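# Lift yellow foam block from floor onto its desk

## Task

Find the yellow foam block lying on the floor beneath one of the desks and place it on that same desk's top surface, resting directly on the desk and not on any other object there. It must stay there without the robot holding it, and the robot must not topple or finish leaning.

## Robot and tools

ROBOT. A Hello Robot Stretch 4, about 1.6 m tall, with a single arm. It has an omni-wheel base (rim within 0.23 m of the base origin), a lift that slides up a mast, a telescoping arm that reaches forward, a wrist with yaw, pitch and roll joints, and a two-finger gripper whose fingers are flexible steel strips.

FRAMES. Base frame: origin on the floor below the centre of the base, x ahead, y to the left, z up. hand_pose is reported in this frame. It is a point between the open fingertips, and its axes line up with the base frame when all wrist joints read zero. The printed value may be slightly wrong. The odometry frame is where the base frame was when the scene began.

TOOLS.
execute_actions(actions, cameras): actions is a list holding one action or nothing. An empty list only returns the state and images. An action may contain "base", "joints", or both, plus optional "pace" and "contact_limits". Alternatively it contains only {"end_of_arm": "enable_torque"}, which re-powers any wrist or gripper motor that has shut itself off. All motions in one action start together, but they may finish at different moments.
- base: exactly one key. Each is an offset from where the base last reported itself, not a goal position.
  - translate_m: forward positive, -2 to 2 m, no turning.
  - strafe_m: sideways, left positive, -2 to 2 m.
  - rotate_rad: turn on the spot, counter-clockwise (left) positive, -3.2 to 3.2 rad.
- joints: a single object keyed by joint name. Every value is an absolute target, not an offset.
  - lift_m: 0 to 1.2 m.
  - arm_m: extension, 0 to 0.55 m.
  - wrist_yaw_rad: -1.134 to 4.276. 0 points ahead, positive turns left, 3.14 is folded back; above 3.4 the arm may block it.
  - wrist_pitch_rad: -1.117 to 4.259. 0 is level, 1.57 points down.
  - wrist_roll_rad: -1.117 to 4.259. 0 puts the fingers level; positive turns clockwise as seen from behind.
  - gripper_m: fingertip gap, -0.038 to 0.141 m. Negative values press the tips together.
  - A target outside a joint's range is clipped and the result says so. Any other bad value, or an unknown key, rejects the whole call and nothing moves.
  - A joint left out of an action may keep driving toward its earlier target.
- pace: "slow", "default", "fast" or "max". Base speeds are 0.1/0.3/0.4/0.6 m/s and 1/2/3/4 rad/s. When the lift is above 0.2 m these are reduced, down to 0.3 m/s and 1 rad/s at 1.2 m.
- contact_limits: {"arm_m": v}, with v from 0 (gentlest) to 0.75 (firmest); 0.5 if left out. This sets how hard the arm may push before it halts.
- cameras: a list naming head_camera, head_left_camera, head_right_camera, wrist_camera or "all". Left out or null means all; [] means none.
- If a result reports a stop, the remaining motion and finish calls in that reply are skipped.

wait(seconds): 0 to 10 s with no new command. Returns state and images like an empty action.

zoom_image(camera, region): returns a closer crop of that camera's latest full image. region is [x0, y0, x1, y1] in pixels from the top-left corner, at most 504x504.

read_manual(section): gives only licence texts and does not move anything.

finished_scene(scene): ends the current scene, passed by its number. It is final, and the goal must already hold.

CAMERAS. head_camera sits at the mast top, looking forward and down; turn the base to look elsewhere. head_left_camera and head_right_camera are fisheyes beside it, looking down more steeply, and they show the base and arm. wrist_camera looks along the fingers, with the fingertips near the bottom of its image. Calibration is approximate.

RESULTS.
- base_status and joint_status describe how each motion ended:
  - "done" for the base means the wheels turned as commanded, even if they slipped.
  - "off_target": the part stopped short and may still be pushing.
  - "contact_stop_at_<key>": the part hit something. The lift, arm or wheels then go slack, so a slack lift can sag under a load.
  - "limit_stop_at_<name>": stopped by a built-in limit. "limit_stop_at_tilt" means the lean is over 6 degrees and drive commands are refused. "limit_stop_at_own_body" means the robot would have hit itself.
  - "torque_fault": a wrist or gripper motor went limp; send enable_torque to recover.
- on_its_own lists what happened without being commanded; "held at" gives a target, not a measured position.
- lidar_m: 12 distances in metres, in 30-degree sectors starting straight ahead and going counter-clockwise (4th left, 7th behind, 10th right). "-" means nothing seen or closer than 0.25 m. The lidar sees desk tops even where the base fits underneath.
- wrist_depth_mm: a 7x7 grid of depths, 100 to 2000 mm.
- base_odometry counts wheel turns, with heading in -3.142 to 3.142. If turned_by_wheels and turned_by_imu differ by more than about 0.1 rad, the base probably slipped or hit something.
- base_tilt: forward and right lean in degrees.
- motor_effort: percent of maximum, with the peak in brackets. A firm squeeze shows in gripper_m effort; the gripper reading itself does not prove a grasp.

TIPS AND HAZARDS.
- To unfold the arm at the start, send lift_m 0.4 with wrist_yaw_rad 0 together.
- To grasp, command a gap smaller than the block's width. If the fingertips snag on a surface, raise the lift.
- Do not drive or turn while holding more than 1 kg with the arm beyond 0.2 m, especially at fast paces.
- Avoid hard pushes, high grips pressing on things, tilting up with roll (self-collision risk), and dropping or knocking the block.
- Release the block so it rests on the desk by itself, then move away before finishing.

Each tool is called after "Call:" as name([rows], argument=value, ...), one row to a line, values as JSON.

## Session

Call:
execute_actions(actions=[])

Scene clock: 0.00 s.
base_odometry: x=+0.000 y=+0.000 heading=+0.000 (m, m, rad; odometry frame)
turned_by_wheels: +0.000 (rad since the last result)
turned_by_imu: +0.000 (rad since the last result)
base_tilt: forward=-0.6 right=+0.3 (deg)
lidar_m: 0.97 0.89 0.91 1.17 1.86 1.35 0.87 0.77 0.79 1.04 1.52 1.60
base_status: not commanded
joint_positions: lift_m=+0.244 arm_m=-0.001 wrist_yaw_rad=+3.173 wrist_pitch_rad=+0.016 wrist_roll_rad=-0.011 gripper_m=+0.057
joint_status: not commanded
motor_effort: lift_m=+20 arm_m=-1 wrist_yaw_rad=-2 wrist_pitch_rad=-6 wrist_roll_rad=+2 gripper_m=-3 wheel_0=+0 wheel_1=+0 wheel_2=+0 (%)
hand_pose: x=-0.1212 y=+0.0783 z=+0.4173 quat_wxyz=(-0.016, -0.008, -0.005, +1.000) (m; base frame)
wrist_depth_mm: - 142 234 1160 1336 1661 1863 / - 113 140 1138 1336 1618 1808 / - 109 139 1118 1336 1576 1808 / - 117 140 1118 1308 1576 1808 / 142 141 946 1098 1308 1537 1808 / 216 854 904 1098 211 1464 1576 / 216 854 904 1008 1060 991 1098
pictures: head_camera, head_left_camera, head_right_camera, wrist_camera
Images, in order (width x height): head_camera 420x560, head_left_camera 420x672, head_right_camera 420x672, wrist_camera 616x392.

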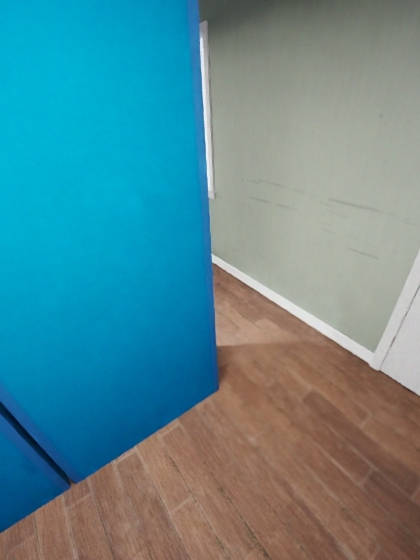

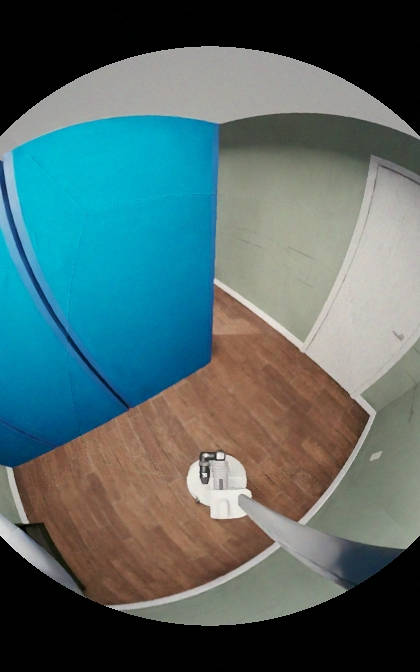

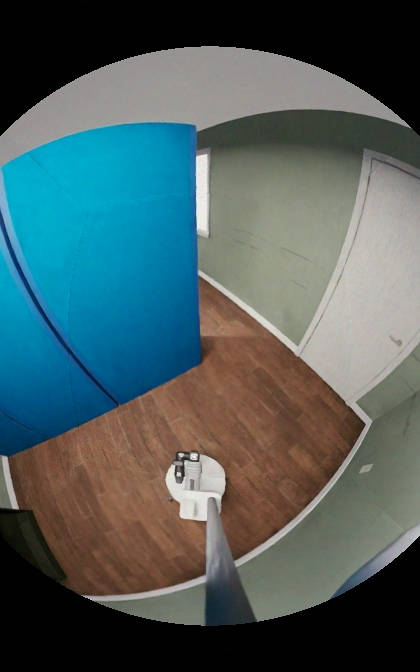

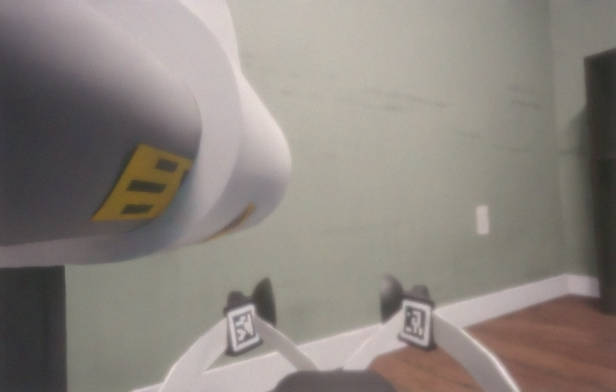

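Call:
execute_actions([
  {"base":{"rotate_rad":2.1},"pace":"fast"},
], cameras=["head_camera","head_left_camera"])

Scene clock: 4.90 s.
base_odometry: x=+0.000 y=+0.000 heading=+2.100 (m, m, rad; odometry frame)
turned_by_wheels: +2.100 (rad since the last result)
turned_by_imu: +2.112 (rad since the last result)
base_tilt: forward=-0.5 right=+0.3 (deg)
lidar_m: 1.83 1.35 0.88 0.78 0.81 1.02 1.56 1.58 1.00 0.88 0.91 1.17
base_status: done
joint_positions: lift_m=+0.244 arm_m=-0.001 wrist_yaw_rad=+3.173 wrist_pitch_rad=+0.016 wrist_roll_rad=-0.011 gripper_m=+0.057
joint_status: not commanded
motor_effort: lift_m=+20(20) arm_m=-1(1) wrist_yaw_rad=-1(0) wrist_pitch_rad=-6(6) wrist_roll_rad=+2(2) gripper_m=-1(3) wheel_0=-1(8) wheel_1=+0(7) wheel_2=+0(8) (%)
hand_pose: x=-0.1212 y=+0.0783 z=+0.4173 quat_wxyz=(-0.016, -0.008, -0.005, +1.000) (m; base frame)
wrist_depth_mm: - 142 234 1708 1756 1366 976 / - 113 140 1661 1708 1366 991 / - 109 139 1661 1708 1397 1008 / - 117 140 1661 1708 1430 1008 / 142 141 1618 1618 1708 1430 1008 / 216 1618 1576 1661 210 1397 1008 / 216 1229 1042 1098 1060 991 976
pictures: head_camera, head_left_camera
Images, in order (width x height): head_camera 420x560, head_left_camera 420x672.

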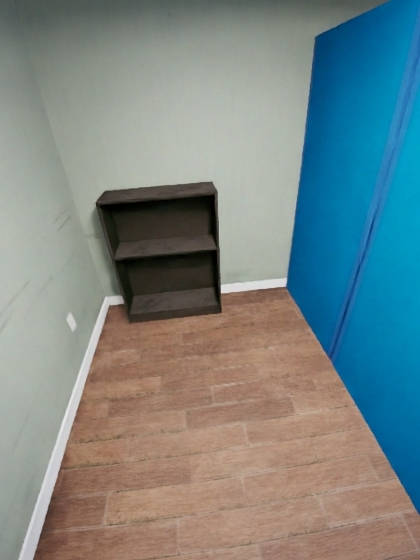

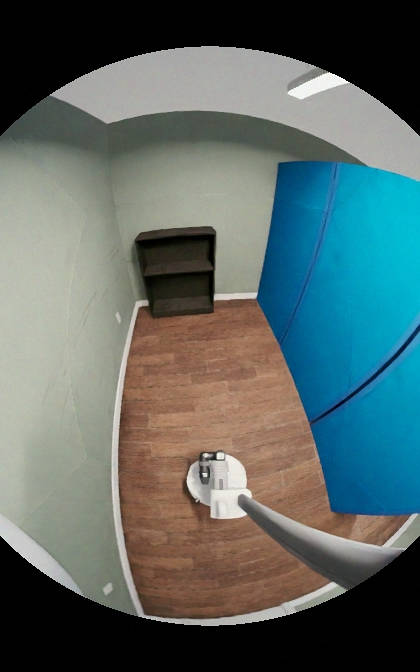

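Call:
execute_actions([
  {"base":{"translate_m":-1.0},"pace":"fast"},
], cameras=[])

Call:
execute_actions([
  {"base":{"rotate_rad":-1.55},"pace":"fast"},
], cameras=["head_camera","head_left_camera"])

Scene clock: 16.47 s.
base_odometry: x=+0.505 y=-0.863 heading=+2.100 (m, m, rad; odometry frame)
turned_by_wheels: +0.000 (rad since the last result)
turned_by_imu: +0.006 (rad since the last result)
base_tilt: forward=-0.5 right=+0.3 (deg)
lidar_m: 2.79 1.11 0.76 0.66 0.69 0.62 0.57 0.60 0.71 1.66 1.08 1.33
base_status: done
joint_positions: lift_m=+0.244 arm_m=-0.001 wrist_yaw_rad=+3.173 wrist_pitch_rad=+0.016 wrist_roll_rad=-0.011 gripper_m=+0.057
joint_status: not commanded
motor_effort: lift_m=+20(20) arm_m=-1(1) wrist_yaw_rad=-2(1) wrist_pitch_rad=-6(6) wrist_roll_rad=+2(2) gripper_m=+1(4) wheel_0=+0(7) wheel_1=+0(5) wheel_2=-1(11) (%)
hand_pose: x=-0.1212 y=+0.0783 z=+0.4173 quat_wxyz=(-0.016, -0.008, -0.005, +1.000) (m; base frame)
wrist_depth_mm: - 142 234 715 723 750 759 / - 113 140 715 723 750 759 / - 109 139 707 715 741 759 / - 117 140 707 715 741 759 / 142 141 691 707 715 741 750 / 216 683 683 699 211 732 741 / 215 676 683 691 691 699 741
pictures: none
No camera images: the call's "cameras" was empty. Leave "cameras" out to get every camera's image.

Scene clock: 18.20 s.
base_odometry: x=+0.505 y=-0.863 heading=+0.550 (m, m, rad; odometry frame)
turned_by_wheels: -1.550 (rad since the last result)
turned_by_imu: -1.557 (rad since the last result)
base_tilt: forward=-0.6 right=+0.3 (deg)
lidar_m: 1.80 1.09 1.36 2.84 1.06 0.74 0.65 0.69 0.59 0.54 0.59 0.76
base_status: done
joint_positions: lift_m=+0.244 arm_m=-0.001 wrist_yaw_rad=+3.173 wrist_pitch_rad=+0.016 wrist_roll_rad=-0.011 gripper_m=+0.057
joint_status: not commanded
motor_effort: lift_m=+20(20) arm_m=-1(1) wrist_yaw_rad=-1(0) wrist_pitch_rad=-6(6) wrist_roll_rad=+2(1) gripper_m=-3(2) wheel_0=+1(5) wheel_1=+0(8) wheel_2=+0(6) (%)
hand_pose: x=-0.1212 y=+0.0783 z=+0.4173 quat_wxyz=(-0.016, -0.008, -0.005, +1.000) (m; base frame)
wrist_depth_mm: - 142 235 809 809 820 831 / - 113 140 798 809 820 831 / - 109 139 809 809 809 809 / - 117 140 798 798 809 809 / 142 141 798 798 798 798 798 / 217 788 788 788 211 798 798 / 216 778 778 788 788 798 788
pictures: head_camera, head_left_camera
Images, in order (width x height): head_camera 420x560, head_left_camera 420x672.

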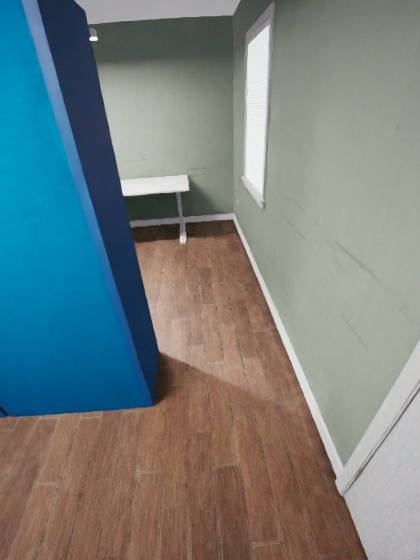

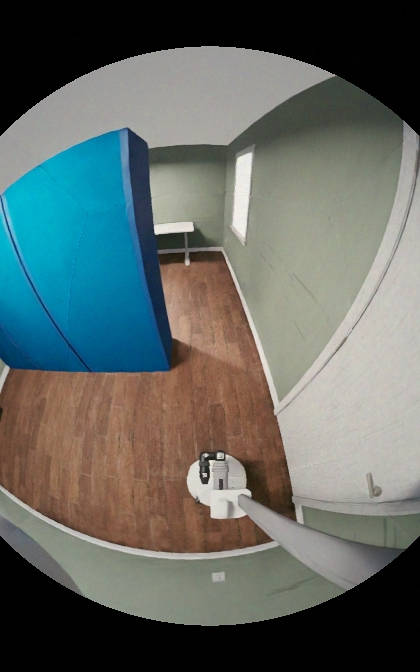

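Call:
execute_actions([
  {"base":{"strafe_m":-0.14},"joints":{"lift_m":0.4,"wrist_yaw_rad":0},"pace":"fast"},
], cameras=[])

Call:
execute_actions([
  {"base":{"translate_m":1.9},"pace":"fast"},
], cameras=[])

Call:
execute_actions([
  {"base":{"rotate_rad":0.9},"pace":"fast"},
])

Scene clock: 27.70 s.
base_odometry: x=+0.578 y=-0.983 heading=+0.550 (m, m, rad; odometry frame)
turned_by_wheels: +0.000 (rad since the last result)
turned_by_imu: +0.002 (rad since the last result)
base_tilt: forward=-0.5 right=+0.3 (deg)
lidar_m: 1.37 1.14 1.36 2.97 1.05 0.72 0.64 0.68 0.44 0.41 0.44 0.59
base_status: done
joint_positions: lift_m=+0.400 arm_m=-0.001 wrist_yaw_rad=+0.000 wrist_pitch_rad=+0.016 wrist_roll_rad=-0.011 gripper_m=+0.057
joint_status: all done
motor_effort: lift_m=+23(25) arm_m=-1(1) wrist_yaw_rad=-2(7) wrist_pitch_rad=-6(6) wrist_roll_rad=+2(2) gripper_m=-1(5) wheel_0=+0(8) wheel_1=+0(8) wheel_2=+1(1) (%)
hand_pose: x=+0.4583 y=-0.0873 z=+0.5733 quat_wxyz=(+1.000, -0.005, +0.008, +0.000) (m; base frame)
wrist_depth_mm: 960 - - - 1182 691 496 / 960 - - - 1229 699 496 / 946 - - - 1229 699 504 / 931 - - - 1255 715 508 / 931 - - - 1308 723 512 / 917 - - - 210 723 512 / 917 1499 1308 1397 1098 621 521
pictures: none
No camera images: the call's "cameras" was empty. Leave "cameras" out to get every camera's image.

Scene clock: 33.80 s.
base_odometry: x=+2.198 y=+0.011 heading=+0.550 (m, m, rad; odometry frame)
turned_by_wheels: +0.000 (rad since the last result)
turned_by_imu: -0.005 (rad since the last result)
base_tilt: forward=-0.6 right=+0.3 (deg)
lidar_m: 0.74 1.45 1.84 2.34 0.76 0.85 1.75 0.46 0.29 0.28 0.27 0.36
base_status: done
joint_positions: lift_m=+0.400 arm_m=-0.001 wrist_yaw_rad=+0.000 wrist_pitch_rad=+0.016 wrist_roll_rad=-0.011 gripper_m=+0.057
joint_status: not commanded
motor_effort: lift_m=+23(23) arm_m=-1(1) wrist_yaw_rad=-1(2) wrist_pitch_rad=-6(6) wrist_roll_rad=+1(2) gripper_m=-1(3) wheel_0=-1(1) wheel_1=-2(6) wheel_2=+0(12) (%)
hand_pose: x=+0.4583 y=-0.0874 z=+0.5734 quat_wxyz=(+1.000, -0.005, +0.008, +0.000) (m; base frame)
wrist_depth_mm: 1863 1863 1921 1921 585 324 259 / 1863 1921 1863 1921 530 355 262 / 1863 1808 1863 1983 634 359 263 / 1808 1921 1863 1921 647 364 265 / 1808 1863 1863 1863 661 368 267 / 1808 1863 1863 1921 210 370 270 / 1618 1499 1336 1308 559 317 272
pictures: none
No camera images: the call's "cameras" was empty. Leave "cameras" out to get every camera's image.

Scene clock: 35.20 s.
base_odometry: x=+2.198 y=+0.011 heading=+1.450 (m, m, rad; odometry frame)
turned_by_wheels: +0.900 (rad since the last result)
turned_by_imu: +0.905 (rad since the last result)
base_tilt: forward=-0.6 right=+0.3 (deg)
lidar_m: 1.61 2.67 0.74 0.78 2.57 0.55 0.34 0.27 0.27 0.34 0.54 1.44
base_status: done
joint_positions: lift_m=+0.400 arm_m=-0.001 wrist_yaw_rad=+0.000 wrist_pitch_rad=+0.016 wrist_roll_rad=-0.011 gripper_m=+0.057
joint_status: not commanded
motor_effort: lift_m=+22(23) arm_m=-1(1) wrist_yaw_rad=-2(3) wrist_pitch_rad=-6(6) wrist_roll_rad=+2(1) gripper_m=-4(0) wheel_0=+0(6) wheel_1=+0(7) wheel_2=+0(10) (%)
hand_pose: x=+0.4583 y=-0.0874 z=+0.5734 quat_wxyz=(+1.000, -0.005, +0.008, +0.000) (m; base frame)
wrist_depth_mm: - - - - - 1863 1618 / - - - - - 1863 1661 / - - - - - 1921 1618 / - - - - - 1808 1499 / - - - - - 1921 1576 / - - - - 210 1863 1576 / 1618 1576 1336 1397 1366 1281 1336
pictures: head_camera, head_left_camera, head_right_camera, wrist_camera
camera_calibration (this result's frames):
wrist_camera: T_world_to_cam=[[0.0466648, -0.998292, -0.035139, -0.0776082], [0.0101918, 0.0356513, -0.999312, 0.63886], [0.998859, 0.0462745, 0.011838, -0.235103], [0, 0, 0, 1]] pos_world=[0.231946, -0.0893726, 0.638477]
Images, in order (width x height): head_camera 420x560, head_left_camera 420x672, head_right_camera 420x672, wrist_camera 616x392.

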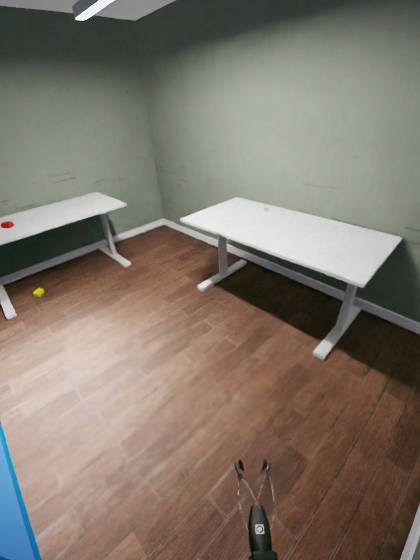

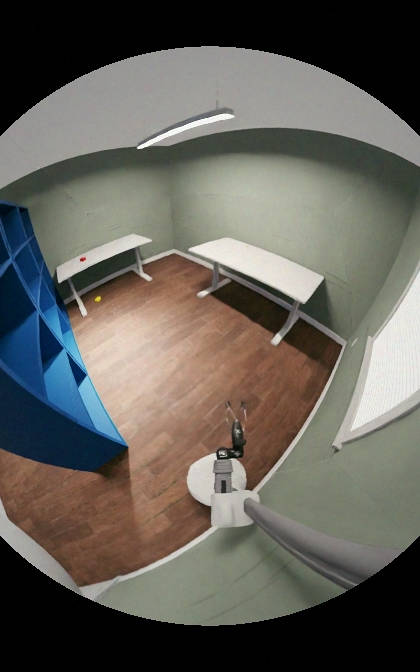

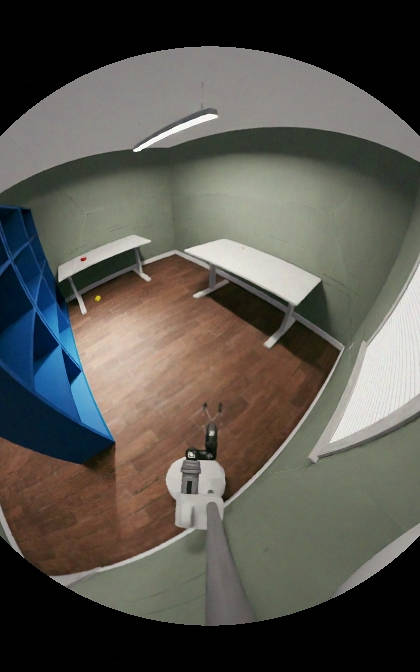

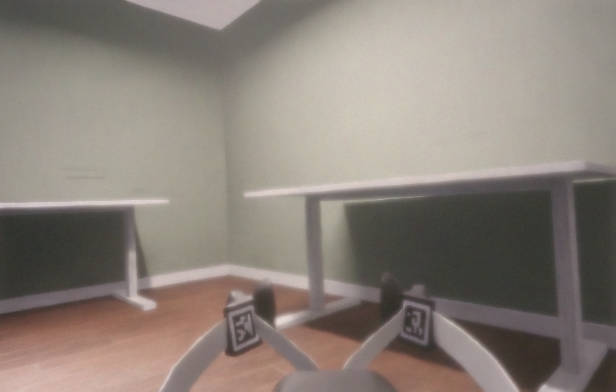

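Call:
execute_actions([
  {"base":{"translate_m":0.5},"pace":"fast"},
], cameras=[])

Call:
execute_actions([
  {"base":{"rotate_rad":0.84},"pace":"fast"},
], cameras=[])

Call:
execute_actions([
  {"base":{"translate_m":1.4},"joints":{"lift_m":0.2,"wrist_pitch_rad":0.6,"gripper_m":0.13},"pace":"fast"},
])

Scene clock: 46.30 s.
base_odometry: x=+2.258 y=+0.507 heading=+1.450 (m, m, rad; odometry frame)
turned_by_wheels: +0.000 (rad since the last result)
turned_by_imu: +0.000 (rad since the last result)
base_tilt: forward=-0.5 right=+0.3 (deg)
lidar_m: 1.21 2.30 1.45 0.83 0.77 1.31 0.75 0.63 0.59 0.71 1.08 1.05
base_status: done
joint_positions: lift_m=+0.400 arm_m=-0.001 wrist_yaw_rad=+0.000 wrist_pitch_rad=+0.016 wrist_roll_rad=-0.011 gripper_m=+0.057
joint_status: not commanded
motor_effort: lift_m=+22(23) arm_m=-1(1) wrist_yaw_rad=-2(1) wrist_pitch_rad=-6(6) wrist_roll_rad=+1(2) gripper_m=-2(3) wheel_0=-1(4) wheel_1=+0(5) wheel_2=+1(13) (%)
hand_pose: x=+0.4583 y=-0.0874 z=+0.5734 quat_wxyz=(+1.000, -0.005, +0.008, +0.000) (m; base frame)
wrist_depth_mm: - - - - 1808 1537 1336 / - - - - 1808 1576 1336 / - - - - 1863 1537 1308 / - - - - 1430 1464 1281 / - - - - 1863 1576 1366 / - - - 1921 210 1576 1366 / 1618 1576 1336 1464 1366 1281 1308
pictures: none
No camera images: the call's "cameras" was empty. Leave "cameras" out to get every camera's image.

Scene clock: 47.67 s.
base_odometry: x=+2.258 y=+0.507 heading=+2.290 (m, m, rad; odometry frame)
turned_by_wheels: +0.840 (rad since the last result)
turned_by_imu: +0.845 (rad since the last result)
base_tilt: forward=-0.5 right=+0.3 (deg)
lidar_m: 2.30 0.98 0.77 2.01 0.89 0.64 0.62 0.64 0.92 1.01 1.10 1.55
base_status: done
joint_positions: lift_m=+0.400 arm_m=-0.001 wrist_yaw_rad=+0.000 wrist_pitch_rad=+0.016 wrist_roll_rad=-0.011 gripper_m=+0.057
joint_status: not commanded
motor_effort: lift_m=+22(23) arm_m=-1(1) wrist_yaw_rad=-1(2) wrist_pitch_rad=-6(6) wrist_roll_rad=+2(2) gripper_m=-1(2) wheel_0=+0(7) wheel_1=+0(7) wheel_2=+0(8) (%)
hand_pose: x=+0.4583 y=-0.0874 z=+0.5734 quat_wxyz=(+1.000, -0.005, +0.008, +0.000) (m; base frame)
wrist_depth_mm: 1042 1708 - - - - - / 1025 1921 - - - - - / 1025 1983 - - - - - / 1025 1921 - - - - - / 1008 1863 - - - - - / 1008 1921 1921 - 210 - - / 991 1430 1336 1397 1397 1255 1430
pictures: none
No camera images: the call's "cameras" was empty. Leave "cameras" out to get every camera's image.

Scene clock: 52.53 s.
base_odometry: x=+1.336 y=+1.561 heading=+2.290 (m, m, rad; odometry frame)
turned_by_wheels: +0.000 (rad since the last result)
turned_by_imu: -0.004 (rad since the last result)
base_tilt: forward=-0.5 right=+0.3 (deg)
lidar_m: 0.91 0.86 0.66 0.62 0.66 0.99 2.04 1.55 1.15 1.07 1.27 0.96
base_status: done
joint_positions: lift_m=+0.200 arm_m=-0.001 wrist_yaw_rad=+0.000 wrist_pitch_rad=+0.602 wrist_roll_rad=-0.011 gripper_m=+0.130
joint_status: all done
motor_effort: lift_m=+17(21) arm_m=-1(1) wrist_yaw_rad=-1(2) wrist_pitch_rad=-5(3) wrist_roll_rad=+2(2) gripper_m=+0(2) wheel_0=+0(3) wheel_1=-1(6) wheel_2=+0(11) (%)
hand_pose: x=+0.4076 y=-0.0874 z=+0.2151 quat_wxyz=(+0.955, -0.005, +0.296, +0.002) (m; base frame)
wrist_depth_mm: 1336 1308 1308 1308 1308 1281 1281 / 1255 1336 1281 1336 1281 1229 1138 / 931 976 960 931 904 891 866 / 778 768 750 723 715 691 683 / 627 615 597 591 580 569 559 / 525 512 484 500 492 208 473 / 452 433 427 166 410 407 415
pictures: head_camera, head_left_camera, head_right_camera, wrist_camera
camera_calibration (this result's frames):
wrist_camera: T_world_to_cam=[[0.0192632, -0.998302, -0.0549677, -0.0724638], [-0.54392, 0.0356666, -0.838378, 0.472624], [0.838916, 0.0460479, -0.54231, 0.00412846], [0, 0, 0, 1]] pos_world=[0.255002, -0.0893877, 0.394493]
Images, in order (width x height): head_camera 420x560, head_left_camera 420x672, head_right_camera 420x672, wrist_camera 616x392.

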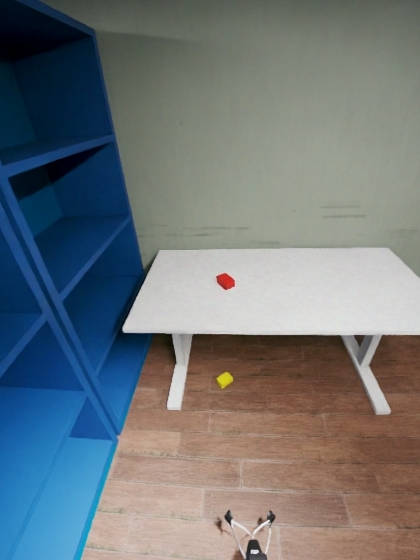

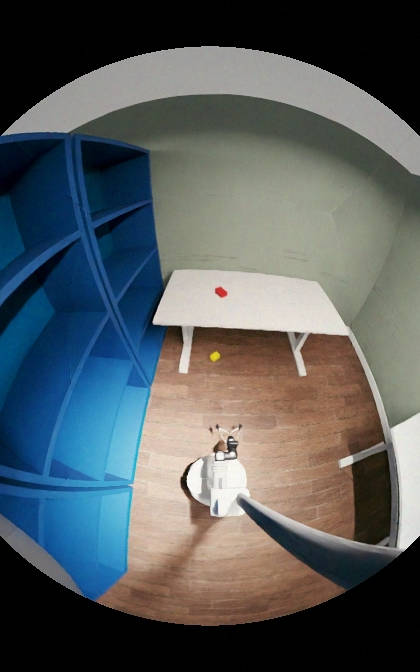

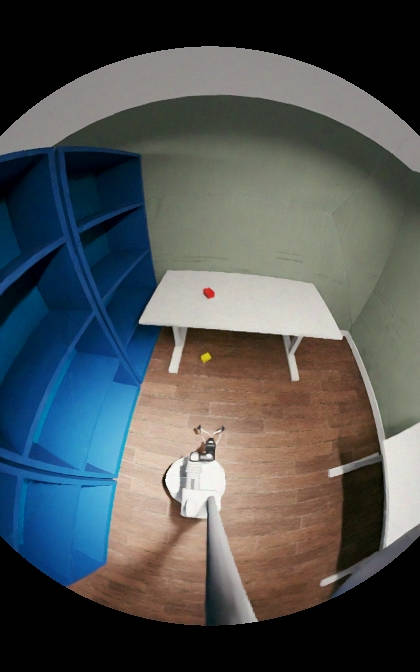

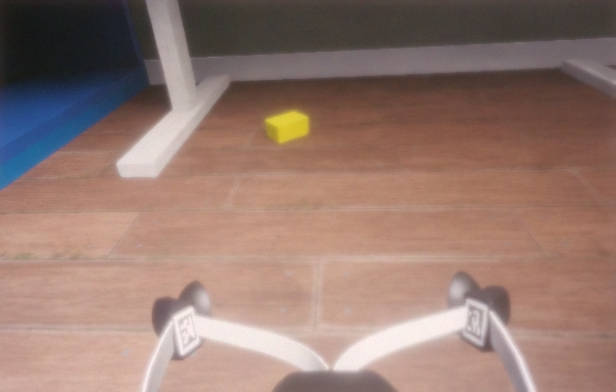

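Call:
execute_actions([
  {"base":{"strafe_m":0.065},"joints":{"lift_m":0.06,"arm_m":0.3},"pace":"fast"},
], cameras=[])

Call:
execute_actions([
  {"base":{"translate_m":0.3},"pace":"fast"},
], cameras=["wrist_camera","head_camera"])

Scene clock: 66.40 s.
base_odometry: x=+1.287 y=+1.518 heading=+2.290 (m, m, rad; odometry frame)
turned_by_wheels: +0.000 (rad since the last result)
turned_by_imu: +0.002 (rad since the last result)
base_tilt: forward=-0.5 right=+0.3 (deg)
lidar_m: 0.92 0.74 0.58 0.57 0.61 0.90 2.03 1.59 1.18 1.16 1.26 0.94
base_status: done
joint_positions: lift_m=+0.060 arm_m=+0.299 wrist_yaw_rad=+0.000 wrist_pitch_rad=+0.602 wrist_roll_rad=-0.011 gripper_m=+0.130
joint_status: all done
motor_effort: lift_m=+17(17) arm_m=+5(6) wrist_yaw_rad=-1(0) wrist_pitch_rad=-5(5) wrist_roll_rad=+1(1) gripper_m=-1(2) wheel_0=+0(12) wheel_1=-1(10) wheel_2=+0(0) (%)
hand_pose: x=+0.7078 y=-0.0874 z=+0.0751 quat_wxyz=(+0.955, -0.005, +0.296, +0.002) (m; base frame)
wrist_depth_mm: 1060 759 1060 1060 1042 1008 991 / 831 809 866 854 820 788 759 / 668 597 621 603 585 564 554 / 488 488 473 466 452 442 433 / 402 392 384 377 370 364 357 / 334 327 312 319 314 208 304 / 287 277 272 166 263 260 265
pictures: none
No camera images: the call's "cameras" was empty. Leave "cameras" out to get every camera's image.

Scene clock: 68.50 s.
base_odometry: x=+1.089 y=+1.743 heading=+2.290 (m, m, rad; odometry frame)
turned_by_wheels: +0.000 (rad since the last result)
turned_by_imu: -0.001 (rad since the last result)
base_tilt: forward=-0.5 right=+0.3 (deg)
lidar_m: 0.61 0.66 0.57 0.54 0.60 0.86 2.34 1.63 1.17 1.21 0.90 0.64
base_status: done
joint_positions: lift_m=+0.060 arm_m=+0.299 wrist_yaw_rad=+0.000 wrist_pitch_rad=+0.602 wrist_roll_rad=-0.011 gripper_m=+0.130
joint_status: not commanded
motor_effort: lift_m=+17(17) arm_m=+5(5) wrist_yaw_rad=-1(3) wrist_pitch_rad=-5(4) wrist_roll_rad=+1(2) gripper_m=+0(2) wheel_0=+0(6) wheel_1=+0(5) wheel_2=+0(12) (%)
hand_pose: x=+0.7079 y=-0.0874 z=+0.0751 quat_wxyz=(+0.955, -0.005, +0.296, +0.002) (m; base frame)
wrist_depth_mm: 418 809 798 788 778 768 759 / 452 831 831 820 809 788 750 / 585 564 621 597 585 564 554 / 436 484 477 379 449 442 433 / 375 392 384 362 370 364 357 / 334 329 310 319 310 208 303 / 289 277 272 166 263 260 265
pictures: head_camera, wrist_camera
camera_calibration (this result's frames):
wrist_camera: T_world_to_cam=[[0.0193487, -0.998301, -0.0549671, -0.0859823], [-0.543896, 0.0356211, -0.838396, 0.518524], [0.83893, 0.0461183, -0.542282, -0.323645], [0, 0, 0, 1]] pos_world=[0.555202, -0.0893806, 0.254496]
Images, in order (width x height): head_camera 420x560, wrist_camera 616x392.

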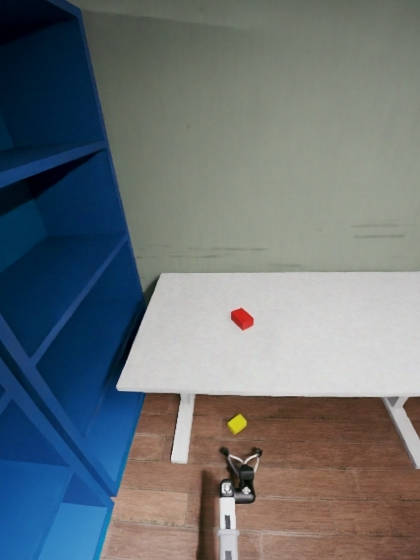

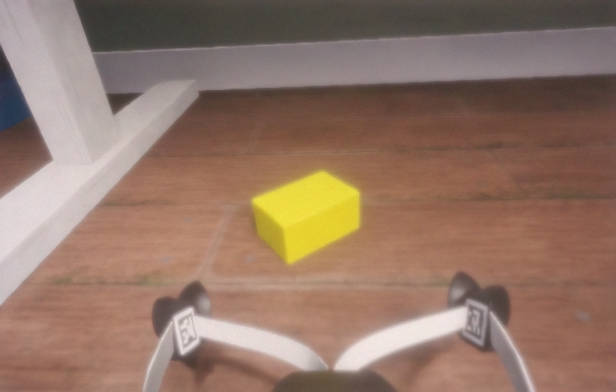

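Call:
execute_actions([
  {"base":{"strafe_m":0.02},"joints":{"lift_m":0.018,"gripper_m":0.141}},
], cameras=[])

Call:
execute_actions([
  {"joints":{"arm_m":0.48}},
], cameras=["wrist_camera"])

Scene clock: 77.63 s.
base_odometry: x=+1.074 y=+1.730 heading=+2.290 (m, m, rad; odometry frame)
turned_by_wheels: +0.000 (rad since the last result)
turned_by_imu: +0.001 (rad since the last result)
base_tilt: forward=-0.5 right=+0.2 (deg)
lidar_m: 0.62 0.67 0.54 0.51 0.57 0.82 2.33 1.71 1.23 1.19 0.85 0.64
base_status: done
joint_positions: lift_m=+0.018 arm_m=+0.299 wrist_yaw_rad=+0.000 wrist_pitch_rad=+0.602 wrist_roll_rad=-0.011 gripper_m=+0.141
joint_status: all done
motor_effort: lift_m=+17(16) arm_m=+5(5) wrist_yaw_rad=+0(3) wrist_pitch_rad=-5(5) wrist_roll_rad=+1(2) gripper_m=+0(1) wheel_0=+1(11) wheel_1=-2(6) wheel_2=+0(1) (%)
hand_pose: x=+0.7079 y=-0.0874 z=+0.0332 quat_wxyz=(+0.955, -0.005, +0.296, +0.002) (m; base frame)
wrist_depth_mm: 418 809 788 788 778 759 759 / 449 597 732 715 683 654 634 / 462 492 521 500 484 473 459 / 377 407 397 343 364 368 362 / 330 327 322 315 309 301 297 / 278 267 260 265 260 195 252 / 239 230 225 165 219 216 220
pictures: none
No camera images: the call's "cameras" was empty. Leave "cameras" out to get every camera's image.

Scene clock: 79.27 s.
base_odometry: x=+1.074 y=+1.730 heading=+2.290 (m, m, rad; odometry frame)
turned_by_wheels: +0.000 (rad since the last result)
turned_by_imu: +0.001 (rad since the last result)
base_tilt: forward=-0.5 right=+0.3 (deg)
lidar_m: 0.61 0.68 0.56 0.52 0.57 0.83 2.32 1.70 1.22 1.21 0.86 0.65
base_status: not commanded
joint_positions: lift_m=+0.018 arm_m=+0.479 wrist_yaw_rad=+0.000 wrist_pitch_rad=+0.602 wrist_roll_rad=-0.011 gripper_m=+0.141
joint_status: all done
motor_effort: lift_m=+16(17) arm_m=+5(6) wrist_yaw_rad=-3(0) wrist_pitch_rad=-5(5) wrist_roll_rad=+2(2) gripper_m=+1(2) wheel_0=+1(1) wheel_1=-2(2) wheel_2=+0(0) (%)
hand_pose: x=+0.8878 y=-0.0874 z=+0.0332 quat_wxyz=(+0.955, -0.005, +0.296, +0.002) (m; base frame)
wrist_depth_mm: 654 640 640 627 621 609 603 / 683 668 661 654 640 627 621 / 404 500 517 500 484 469 459 / 357 404 394 384 375 368 362 / 324 327 319 312 306 303 297 / 278 266 223 206 204 196 252 / 239 229 221 165 213 216 220
pictures: wrist_camera
camera_calibration (this result's frames):
wrist_camera: T_world_to_cam=[[0.0194503, -0.998299, -0.054967, -0.0918356], [-0.543901, 0.0355655, -0.838395, 0.581235], [0.838924, 0.0462037, -0.542284, -0.497348], [0, 0, 0, 1]] pos_world=[0.735158, -0.0893719, 0.212552]
Images, in order (width x height): wrist_camera 616x392.

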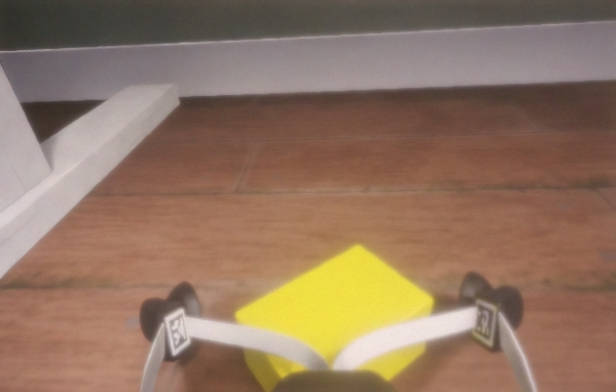

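Perhaps slightly too far; back off a little, then close.

Call:
execute_actions([
  {"joints":{"arm_m":0.465}},
], cameras=[])

Call:
execute_actions([
  {"joints":{"gripper_m":0.01}},
], cameras=["wrist_camera"])

Call:
execute_actions([
  {"joints":{"lift_m":0.12,"arm_m":0.0}},
], cameras=["wrist_camera","head_camera"])

Scene clock: 85.97 s.
base_odometry: x=+1.074 y=+1.730 heading=+2.290 (m, m, rad; odometry frame)
turned_by_wheels: +0.000 (rad since the last result)
turned_by_imu: +0.001 (rad since the last result)
base_tilt: forward=-0.4 right=+0.3 (deg)
lidar_m: 0.62 0.66 0.52 0.51 0.58 0.84 2.33 1.69 1.24 1.20 0.87 0.64
base_status: not commanded
joint_positions: lift_m=+0.018 arm_m=+0.466 wrist_yaw_rad=+0.000 wrist_pitch_rad=+0.602 wrist_roll_rad=-0.011 gripper_m=+0.141
joint_status: all done
motor_effort: lift_m=+16(17) arm_m=-5(7) wrist_yaw_rad=+1(2) wrist_pitch_rad=-4(5) wrist_roll_rad=+1(2) gripper_m=+1(1) wheel_0=+1(0) wheel_1=-2(2) wheel_2=+0(0) (%)
hand_pose: x=+0.8746 y=-0.0874 z=+0.0332 quat_wxyz=(+0.955, -0.005, +0.296, +0.002) (m; base frame)
wrist_depth_mm: 668 661 654 634 627 621 609 / 683 676 676 661 647 640 634 / 375 496 517 504 484 469 455 / 357 404 394 384 377 366 362 / 325 327 319 304 296 301 297 / 278 266 216 206 211 195 251 / 239 229 225 165 218 216 220
pictures: none
No camera images: the call's "cameras" was empty. Leave "cameras" out to get every camera's image.

Scene clock: 88.27 s.
base_odometry: x=+1.074 y=+1.730 heading=+2.289 (m, m, rad; odometry frame)
turned_by_wheels: +0.000 (rad since the last result)
turned_by_imu: +0.001 (rad since the last result)
base_tilt: forward=-0.5 right=+0.3 (deg)
lidar_m: 0.61 0.67 0.55 0.53 0.55 0.83 2.33 1.70 1.23 1.20 0.87 0.64
base_status: not commanded
joint_positions: lift_m=+0.018 arm_m=+0.466 wrist_yaw_rad=+0.000 wrist_pitch_rad=+0.602 wrist_roll_rad=-0.011 gripper_m=+0.010
joint_status: all done
motor_effort: lift_m=+17(16) arm_m=-5(5) wrist_yaw_rad=+0(2) wrist_pitch_rad=-5(5) wrist_roll_rad=+2(2) gripper_m=-2(9) wheel_0=+0(1) wheel_1=-2(2) wheel_2=+0(0) (%)
hand_pose: x=+0.8745 y=-0.0875 z=+0.0332 quat_wxyz=(+0.955, -0.005, +0.296, +0.001) (m; base frame)
wrist_depth_mm: 661 661 647 640 634 621 615 / 683 676 668 661 654 640 627 / 375 496 517 500 488 469 459 / 359 402 394 373 375 366 362 / 325 325 319 254 294 301 297 / 278 273 267 208 215 256 252 / 238 236 168 189 213 215 220
pictures: wrist_camera
camera_calibration (this result's frames):
wrist_camera: T_world_to_cam=[[0.0189881, -0.998308, -0.0549664, -0.0912829], [-0.543857, 0.0358184, -0.838413, 0.573984], [0.838963, 0.0458137, -0.542256, -0.486233], [0, 0, 0, 1]] pos_world=[0.72183, -0.0894115, 0.212555]
Images, in order (width x height): wrist_camera 616x392.

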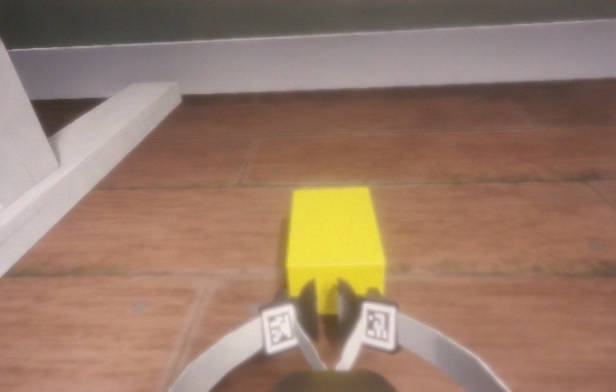

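Scene clock: 90.70 s.
base_odometry: x=+1.074 y=+1.730 heading=+2.289 (m, m, rad; odometry frame)
turned_by_wheels: +0.000 (rad since the last result)
turned_by_imu: +0.001 (rad since the last result)
base_tilt: forward=-0.6 right=+0.3 (deg)
lidar_m: 0.61 0.69 0.55 0.52 0.57 0.85 2.32 1.71 1.23 1.19 0.88 0.64
base_status: not commanded
joint_positions: lift_m=+0.120 arm_m=+0.001 wrist_yaw_rad=+0.000 wrist_pitch_rad=+0.602 wrist_roll_rad=-0.011 gripper_m=+0.010
joint_status: all done
motor_effort: lift_m=+23(22) arm_m=-5(5) wrist_yaw_rad=-2(0) wrist_pitch_rad=-5(6) wrist_roll_rad=+2(3) gripper_m=-4(5) wheel_0=+0(0) wheel_1=-2(2) wheel_2=+0(0) (%)
hand_pose: x=+0.4096 y=-0.0875 z=+0.1346 quat_wxyz=(+0.955, -0.005, +0.296, +0.002) (m; base frame)
wrist_depth_mm: 1060 1008 1078 1060 1042 1025 1025 / 946 1008 1025 1078 1025 991 946 / 768 768 759 715 732 699 691 / 627 569 597 580 564 554 539 / 500 488 480 466 462 452 445 / 418 410 404 208 214 384 379 / 357 351 169 188 320 322 329
pictures: head_camera, wrist_camera
camera_calibration (this result's frames):
wrist_camera: T_world_to_cam=[[0.0191355, -0.998305, -0.0549716, -0.0769018], [-0.544085, 0.0357302, -0.838269, 0.406232], [0.838812, 0.0459499, -0.542479, -0.0410987], [0, 0, 0, 1]] pos_world=[0.25697, -0.0893977, 0.314009]
Images, in order (width x height): head_camera 420x560, wrist_camera 616x392.

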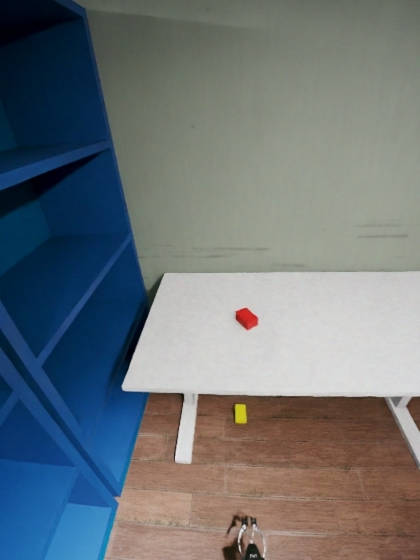

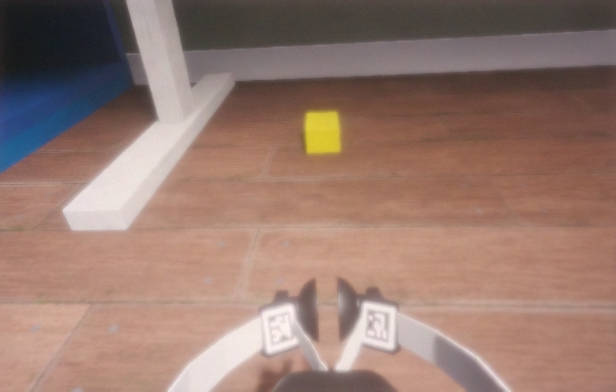

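Call:
execute_actions([
  {"joints":{"lift_m":0.018,"arm_m":0.3,"gripper_m":0.14}},
], cameras=[])

Call:
execute_actions([
  {"joints":{"arm_m":0.535}},
], cameras=["wrist_camera"])

Call:
execute_actions([
  {"joints":{"gripper_m":0.015}},
], cameras=["wrist_camera"])

Call:
execute_actions([
  {"joints":{"lift_m":0.12,"arm_m":0.0}},
], cameras=["wrist_camera"])

Scene clock: 101.33 s.
base_odometry: x=+1.074 y=+1.730 heading=+2.289 (m, m, rad; odometry frame)
turned_by_wheels: +0.000 (rad since the last result)
turned_by_imu: +0.002 (rad since the last result)
base_tilt: forward=-0.5 right=+0.3 (deg)
lidar_m: 0.60 0.69 0.56 0.51 0.54 0.80 2.34 1.71 1.25 1.20 0.89 0.66
base_status: not commanded
joint_positions: lift_m=+0.018 arm_m=+0.299 wrist_yaw_rad=+0.000 wrist_pitch_rad=+0.602 wrist_roll_rad=-0.011 gripper_m=+0.140
joint_status: all done
motor_effort: lift_m=+17(21) arm_m=+5(5) wrist_yaw_rad=-3(2) wrist_pitch_rad=-5(6) wrist_roll_rad=+1(2) gripper_m=+3(1) wheel_0=+1(0) wheel_1=-2(3) wheel_2=+0(0) (%)
hand_pose: x=+0.7078 y=-0.0874 z=+0.0332 quat_wxyz=(+0.955, -0.005, +0.296, +0.002) (m; base frame)
wrist_depth_mm: 418 809 798 778 778 759 750 / 449 591 732 715 691 654 627 / 459 492 517 442 484 473 459 / 377 407 397 387 377 368 362 / 330 325 322 315 307 303 297 / 278 267 260 264 259 196 254 / 239 230 226 165 219 216 220
pictures: none
No camera images: the call's "cameras" was empty. Leave "cameras" out to get every camera's image.

Scene clock: 103.13 s.
base_odometry: x=+1.074 y=+1.730 heading=+2.289 (m, m, rad; odometry frame)
turned_by_wheels: +0.000 (rad since the last result)
turned_by_imu: +0.001 (rad since the last result)
base_tilt: forward=-0.5 right=+0.3 (deg)
lidar_m: 0.62 0.68 0.55 0.50 0.58 0.83 2.32 1.70 1.24 1.19 0.86 0.67
base_status: not commanded
joint_positions: lift_m=+0.018 arm_m=+0.534 wrist_yaw_rad=+0.000 wrist_pitch_rad=+0.602 wrist_roll_rad=-0.011 gripper_m=+0.140
joint_status: all done
motor_effort: lift_m=+17(17) arm_m=+5(6) wrist_yaw_rad=-1(2) wrist_pitch_rad=-5(5) wrist_roll_rad=+2(2) gripper_m=+1(2) wheel_0=+0(1) wheel_1=-2(2) wheel_2=+0(0) (%)
hand_pose: x=+0.9428 y=-0.0874 z=+0.0332 quat_wxyz=(+0.955, -0.005, +0.296, +0.002) (m; base frame)
wrist_depth_mm: 603 597 585 580 574 564 559 / 634 615 621 615 591 585 580 / 521 500 517 500 484 473 459 / 364 404 397 384 377 366 364 / 322 325 320 303 304 300 297 / 278 266 259 213 211 197 252 / 238 229 225 165 180 216 220
pictures: wrist_camera
camera_calibration (this result's frames):
wrist_camera: T_world_to_cam=[[0.0194564, -0.998299, -0.0549671, -0.092911], [-0.5439, 0.0355624, -0.838396, 0.611151], [0.838925, 0.0462088, -0.542283, -0.543522], [0, 0, 0, 1]] pos_world=[0.790187, -0.0893714, 0.212537]
Images, in order (width x height): wrist_camera 616x392.

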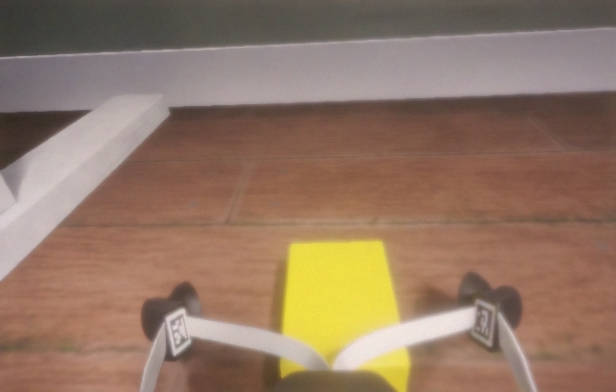

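Scene clock: 105.37 s.
base_odometry: x=+1.074 y=+1.730 heading=+2.289 (m, m, rad; odometry frame)
turned_by_wheels: +0.000 (rad since the last result)
turned_by_imu: +0.001 (rad since the last result)
base_tilt: forward=-0.5 right=+0.3 (deg)
lidar_m: 0.62 0.66 0.55 0.52 0.57 0.80 2.33 1.72 1.24 1.20 0.87 0.65
base_status: not commanded
joint_positions: lift_m=+0.018 arm_m=+0.534 wrist_yaw_rad=+0.000 wrist_pitch_rad=+0.602 wrist_roll_rad=-0.011 gripper_m=+0.015
joint_status: all done
motor_effort: lift_m=+17(17) arm_m=+5(5) wrist_yaw_rad=-1(2) wrist_pitch_rad=-5(5) wrist_roll_rad=+2(1) gripper_m=-17(18) wheel_0=+0(1) wheel_1=-2(3) wheel_2=+0(0) (%)
hand_pose: x=+0.9428 y=-0.0874 z=+0.0332 quat_wxyz=(+0.955, -0.005, +0.296, +0.002) (m; base frame)
wrist_depth_mm: 603 597 585 580 564 564 559 / 640 621 621 609 597 591 580 / 521 496 512 500 488 469 455 / 366 404 394 387 375 366 359 / 322 325 319 235 304 301 297 / 278 273 215 197 195 255 252 / 238 229 218 170 177 174 220
pictures: wrist_camera
camera_calibration (this result's frames):
wrist_camera: T_world_to_cam=[[0.0191866, -0.998304, -0.0549673, -0.0927208], [-0.543898, 0.035709, -0.838391, 0.611149], [0.838932, 0.0459825, -0.54229, -0.543526], [0, 0, 0, 1]] pos_world=[0.790163, -0.0893944, 0.212536]
Images, in order (width x height): wrist_camera 616x392.

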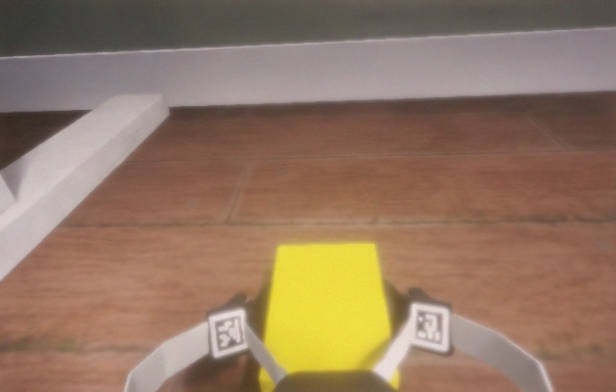

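Scene clock: 108.00 s.
base_odometry: x=+1.074 y=+1.730 heading=+2.289 (m, m, rad; odometry frame)
turned_by_wheels: +0.000 (rad since the last result)
turned_by_imu: +0.001 (rad since the last result)
base_tilt: forward=-0.5 right=+0.3 (deg)
lidar_m: 0.60 0.66 0.55 0.52 0.59 0.84 2.32 1.70 1.25 1.20 0.87 0.65
base_status: not commanded
joint_positions: lift_m=+0.120 arm_m=+0.001 wrist_yaw_rad=+0.000 wrist_pitch_rad=+0.602 wrist_roll_rad=-0.011 gripper_m=+0.015
joint_status: all done
motor_effort: lift_m=+23(24) arm_m=-5(4) wrist_yaw_rad=-3(3) wrist_pitch_rad=-6(6) wrist_roll_rad=+2(2) gripper_m=-15(16) wheel_0=+0(0) wheel_1=-2(2) wheel_2=+0(0) (%)
hand_pose: x=+0.4096 y=-0.0875 z=+0.1345 quat_wxyz=(+0.955, -0.005, +0.297, +0.001) (m; base frame)
wrist_depth_mm: 1042 1008 1060 1060 1042 1025 1008 / 931 1008 1025 1060 1025 976 946 / 778 759 768 750 723 707 691 / 627 569 591 574 564 554 539 / 500 488 477 235 459 449 442 / 415 410 215 196 195 382 377 / 357 345 329 170 177 173 327
pictures: wrist_camera
camera_calibration (this result's frames):
wrist_camera: T_world_to_cam=[[0.0191083, -0.998305, -0.0549768, -0.0768965], [-0.544312, 0.035737, -0.838121, 0.406229], [0.838665, 0.0459396, -0.542706, -0.0410266], [0, 0, 0, 1]] pos_world=[0.256992, -0.0893987, 0.313976]
Images, in order (width x height): wrist_camera 616x392.

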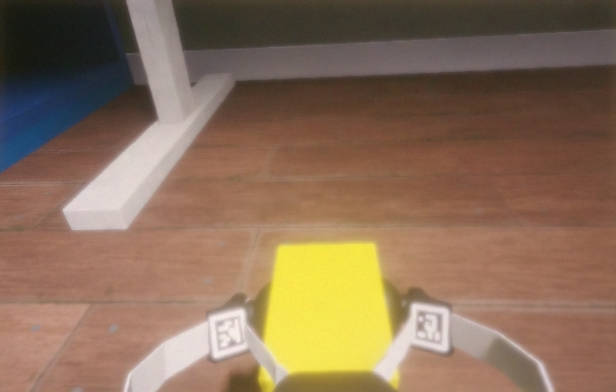

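Call:
execute_actions([
  {"base":{"strafe_m":-0.15},"joints":{"lift_m":0.85}},
], cameras=[])

Call:
execute_actions([
  {"joints":{"arm_m":0.4}},
], cameras=["wrist_camera","head_camera"])

Scene clock: 121.20 s.
base_odometry: x=+1.187 y=+1.829 heading=+2.289 (m, m, rad; odometry frame)
turned_by_wheels: +0.000 (rad since the last result)
turned_by_imu: +0.002 (rad since the last result)
base_tilt: forward=-0.5 right=+0.3 (deg)
lidar_m: 0.61 0.67 0.69 0.68 0.71 1.06 2.34 1.47 1.09 1.08 0.83 0.65
base_status: done
joint_positions: lift_m=+0.850 arm_m=+0.001 wrist_yaw_rad=+0.000 wrist_pitch_rad=+0.602 wrist_roll_rad=-0.011 gripper_m=+0.015
joint_status: all done
motor_effort: lift_m=+23(21) arm_m=-5(5) wrist_yaw_rad=-1(1) wrist_pitch_rad=-6(6) wrist_roll_rad=+2(2) gripper_m=-19(15) wheel_0=+0(5) wheel_1=+0(7) wheel_2=+0(0) (%)
hand_pose: x=+0.4095 y=-0.0874 z=+0.8645 quat_wxyz=(+0.955, -0.005, +0.297, +0.002) (m; base frame)
wrist_depth_mm: 1060 1078 1060 1060 1042 1025 1025 / 1138 1160 1118 1118 1042 1008 976 / 1205 831 759 768 759 723 707 / 640 627 615 591 580 569 554 / 535 525 512 235 492 484 473 / 1281 1281 215 196 195 1281 1255 / 1118 1138 1078 170 177 173 1060
pictures: none
No camera images: the call's "cameras" was empty. Leave "cameras" out to get every camera's image.

Scene clock: 123.50 s.
base_odometry: x=+1.187 y=+1.829 heading=+2.289 (m, m, rad; odometry frame)
turned_by_wheels: +0.000 (rad since the last result)
turned_by_imu: +0.001 (rad since the last result)
base_tilt: forward=-0.5 right=+0.3 (deg)
lidar_m: 0.61 0.66 0.70 0.68 0.72 1.05 2.35 1.47 1.09 1.06 0.88 0.63
base_status: not commanded
joint_positions: lift_m=+0.850 arm_m=+0.399 wrist_yaw_rad=+0.000 wrist_pitch_rad=+0.602 wrist_roll_rad=-0.011 gripper_m=+0.015
joint_status: all done
motor_effort: lift_m=+23(23) arm_m=+5(4) wrist_yaw_rad=-3(1) wrist_pitch_rad=-5(6) wrist_roll_rad=+2(2) gripper_m=-17(16) wheel_0=+0(0) wheel_1=+0(0) wheel_2=+1(1) (%)
hand_pose: x=+0.8078 y=-0.0874 z=+0.8646 quat_wxyz=(+0.955, -0.005, +0.296, +0.002) (m; base frame)
wrist_depth_mm: 723 715 707 699 683 676 668 / 788 768 759 750 741 732 723 / 842 809 788 768 741 723 699 / 640 621 603 591 574 559 549 / 512 500 442 235 469 462 455 / 427 418 215 196 195 392 389 / 368 351 336 170 177 173 336
pictures: head_camera, wrist_camera
camera_calibration (this result's frames):
wrist_camera: T_world_to_cam=[[0.0194457, -0.998299, -0.0549707, -0.0445703], [-0.544056, 0.0355626, -0.838295, 1.23482], [0.838823, 0.0462083, -0.542439, 0.0208512], [0, 0, 0, 1]] pos_world=[0.655188, -0.0893714, 1.044]
Images, in order (width x height): head_camera 420x560, wrist_camera 616x392.

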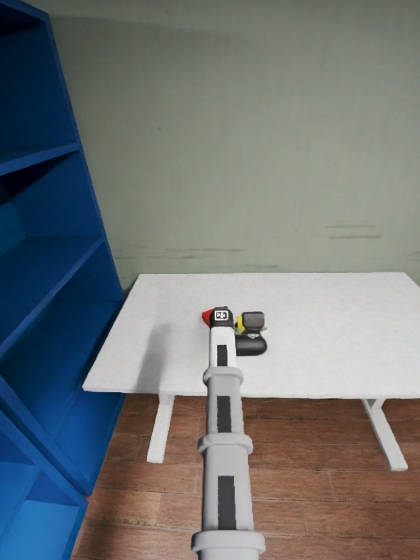

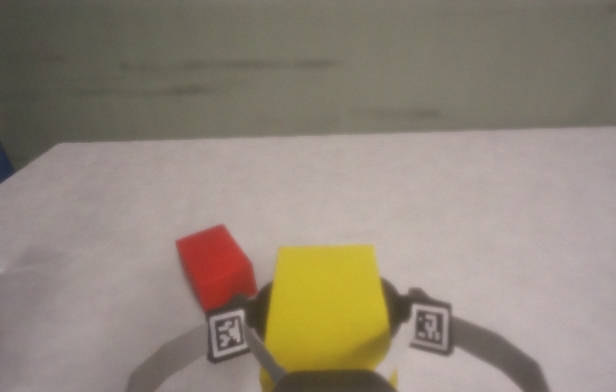

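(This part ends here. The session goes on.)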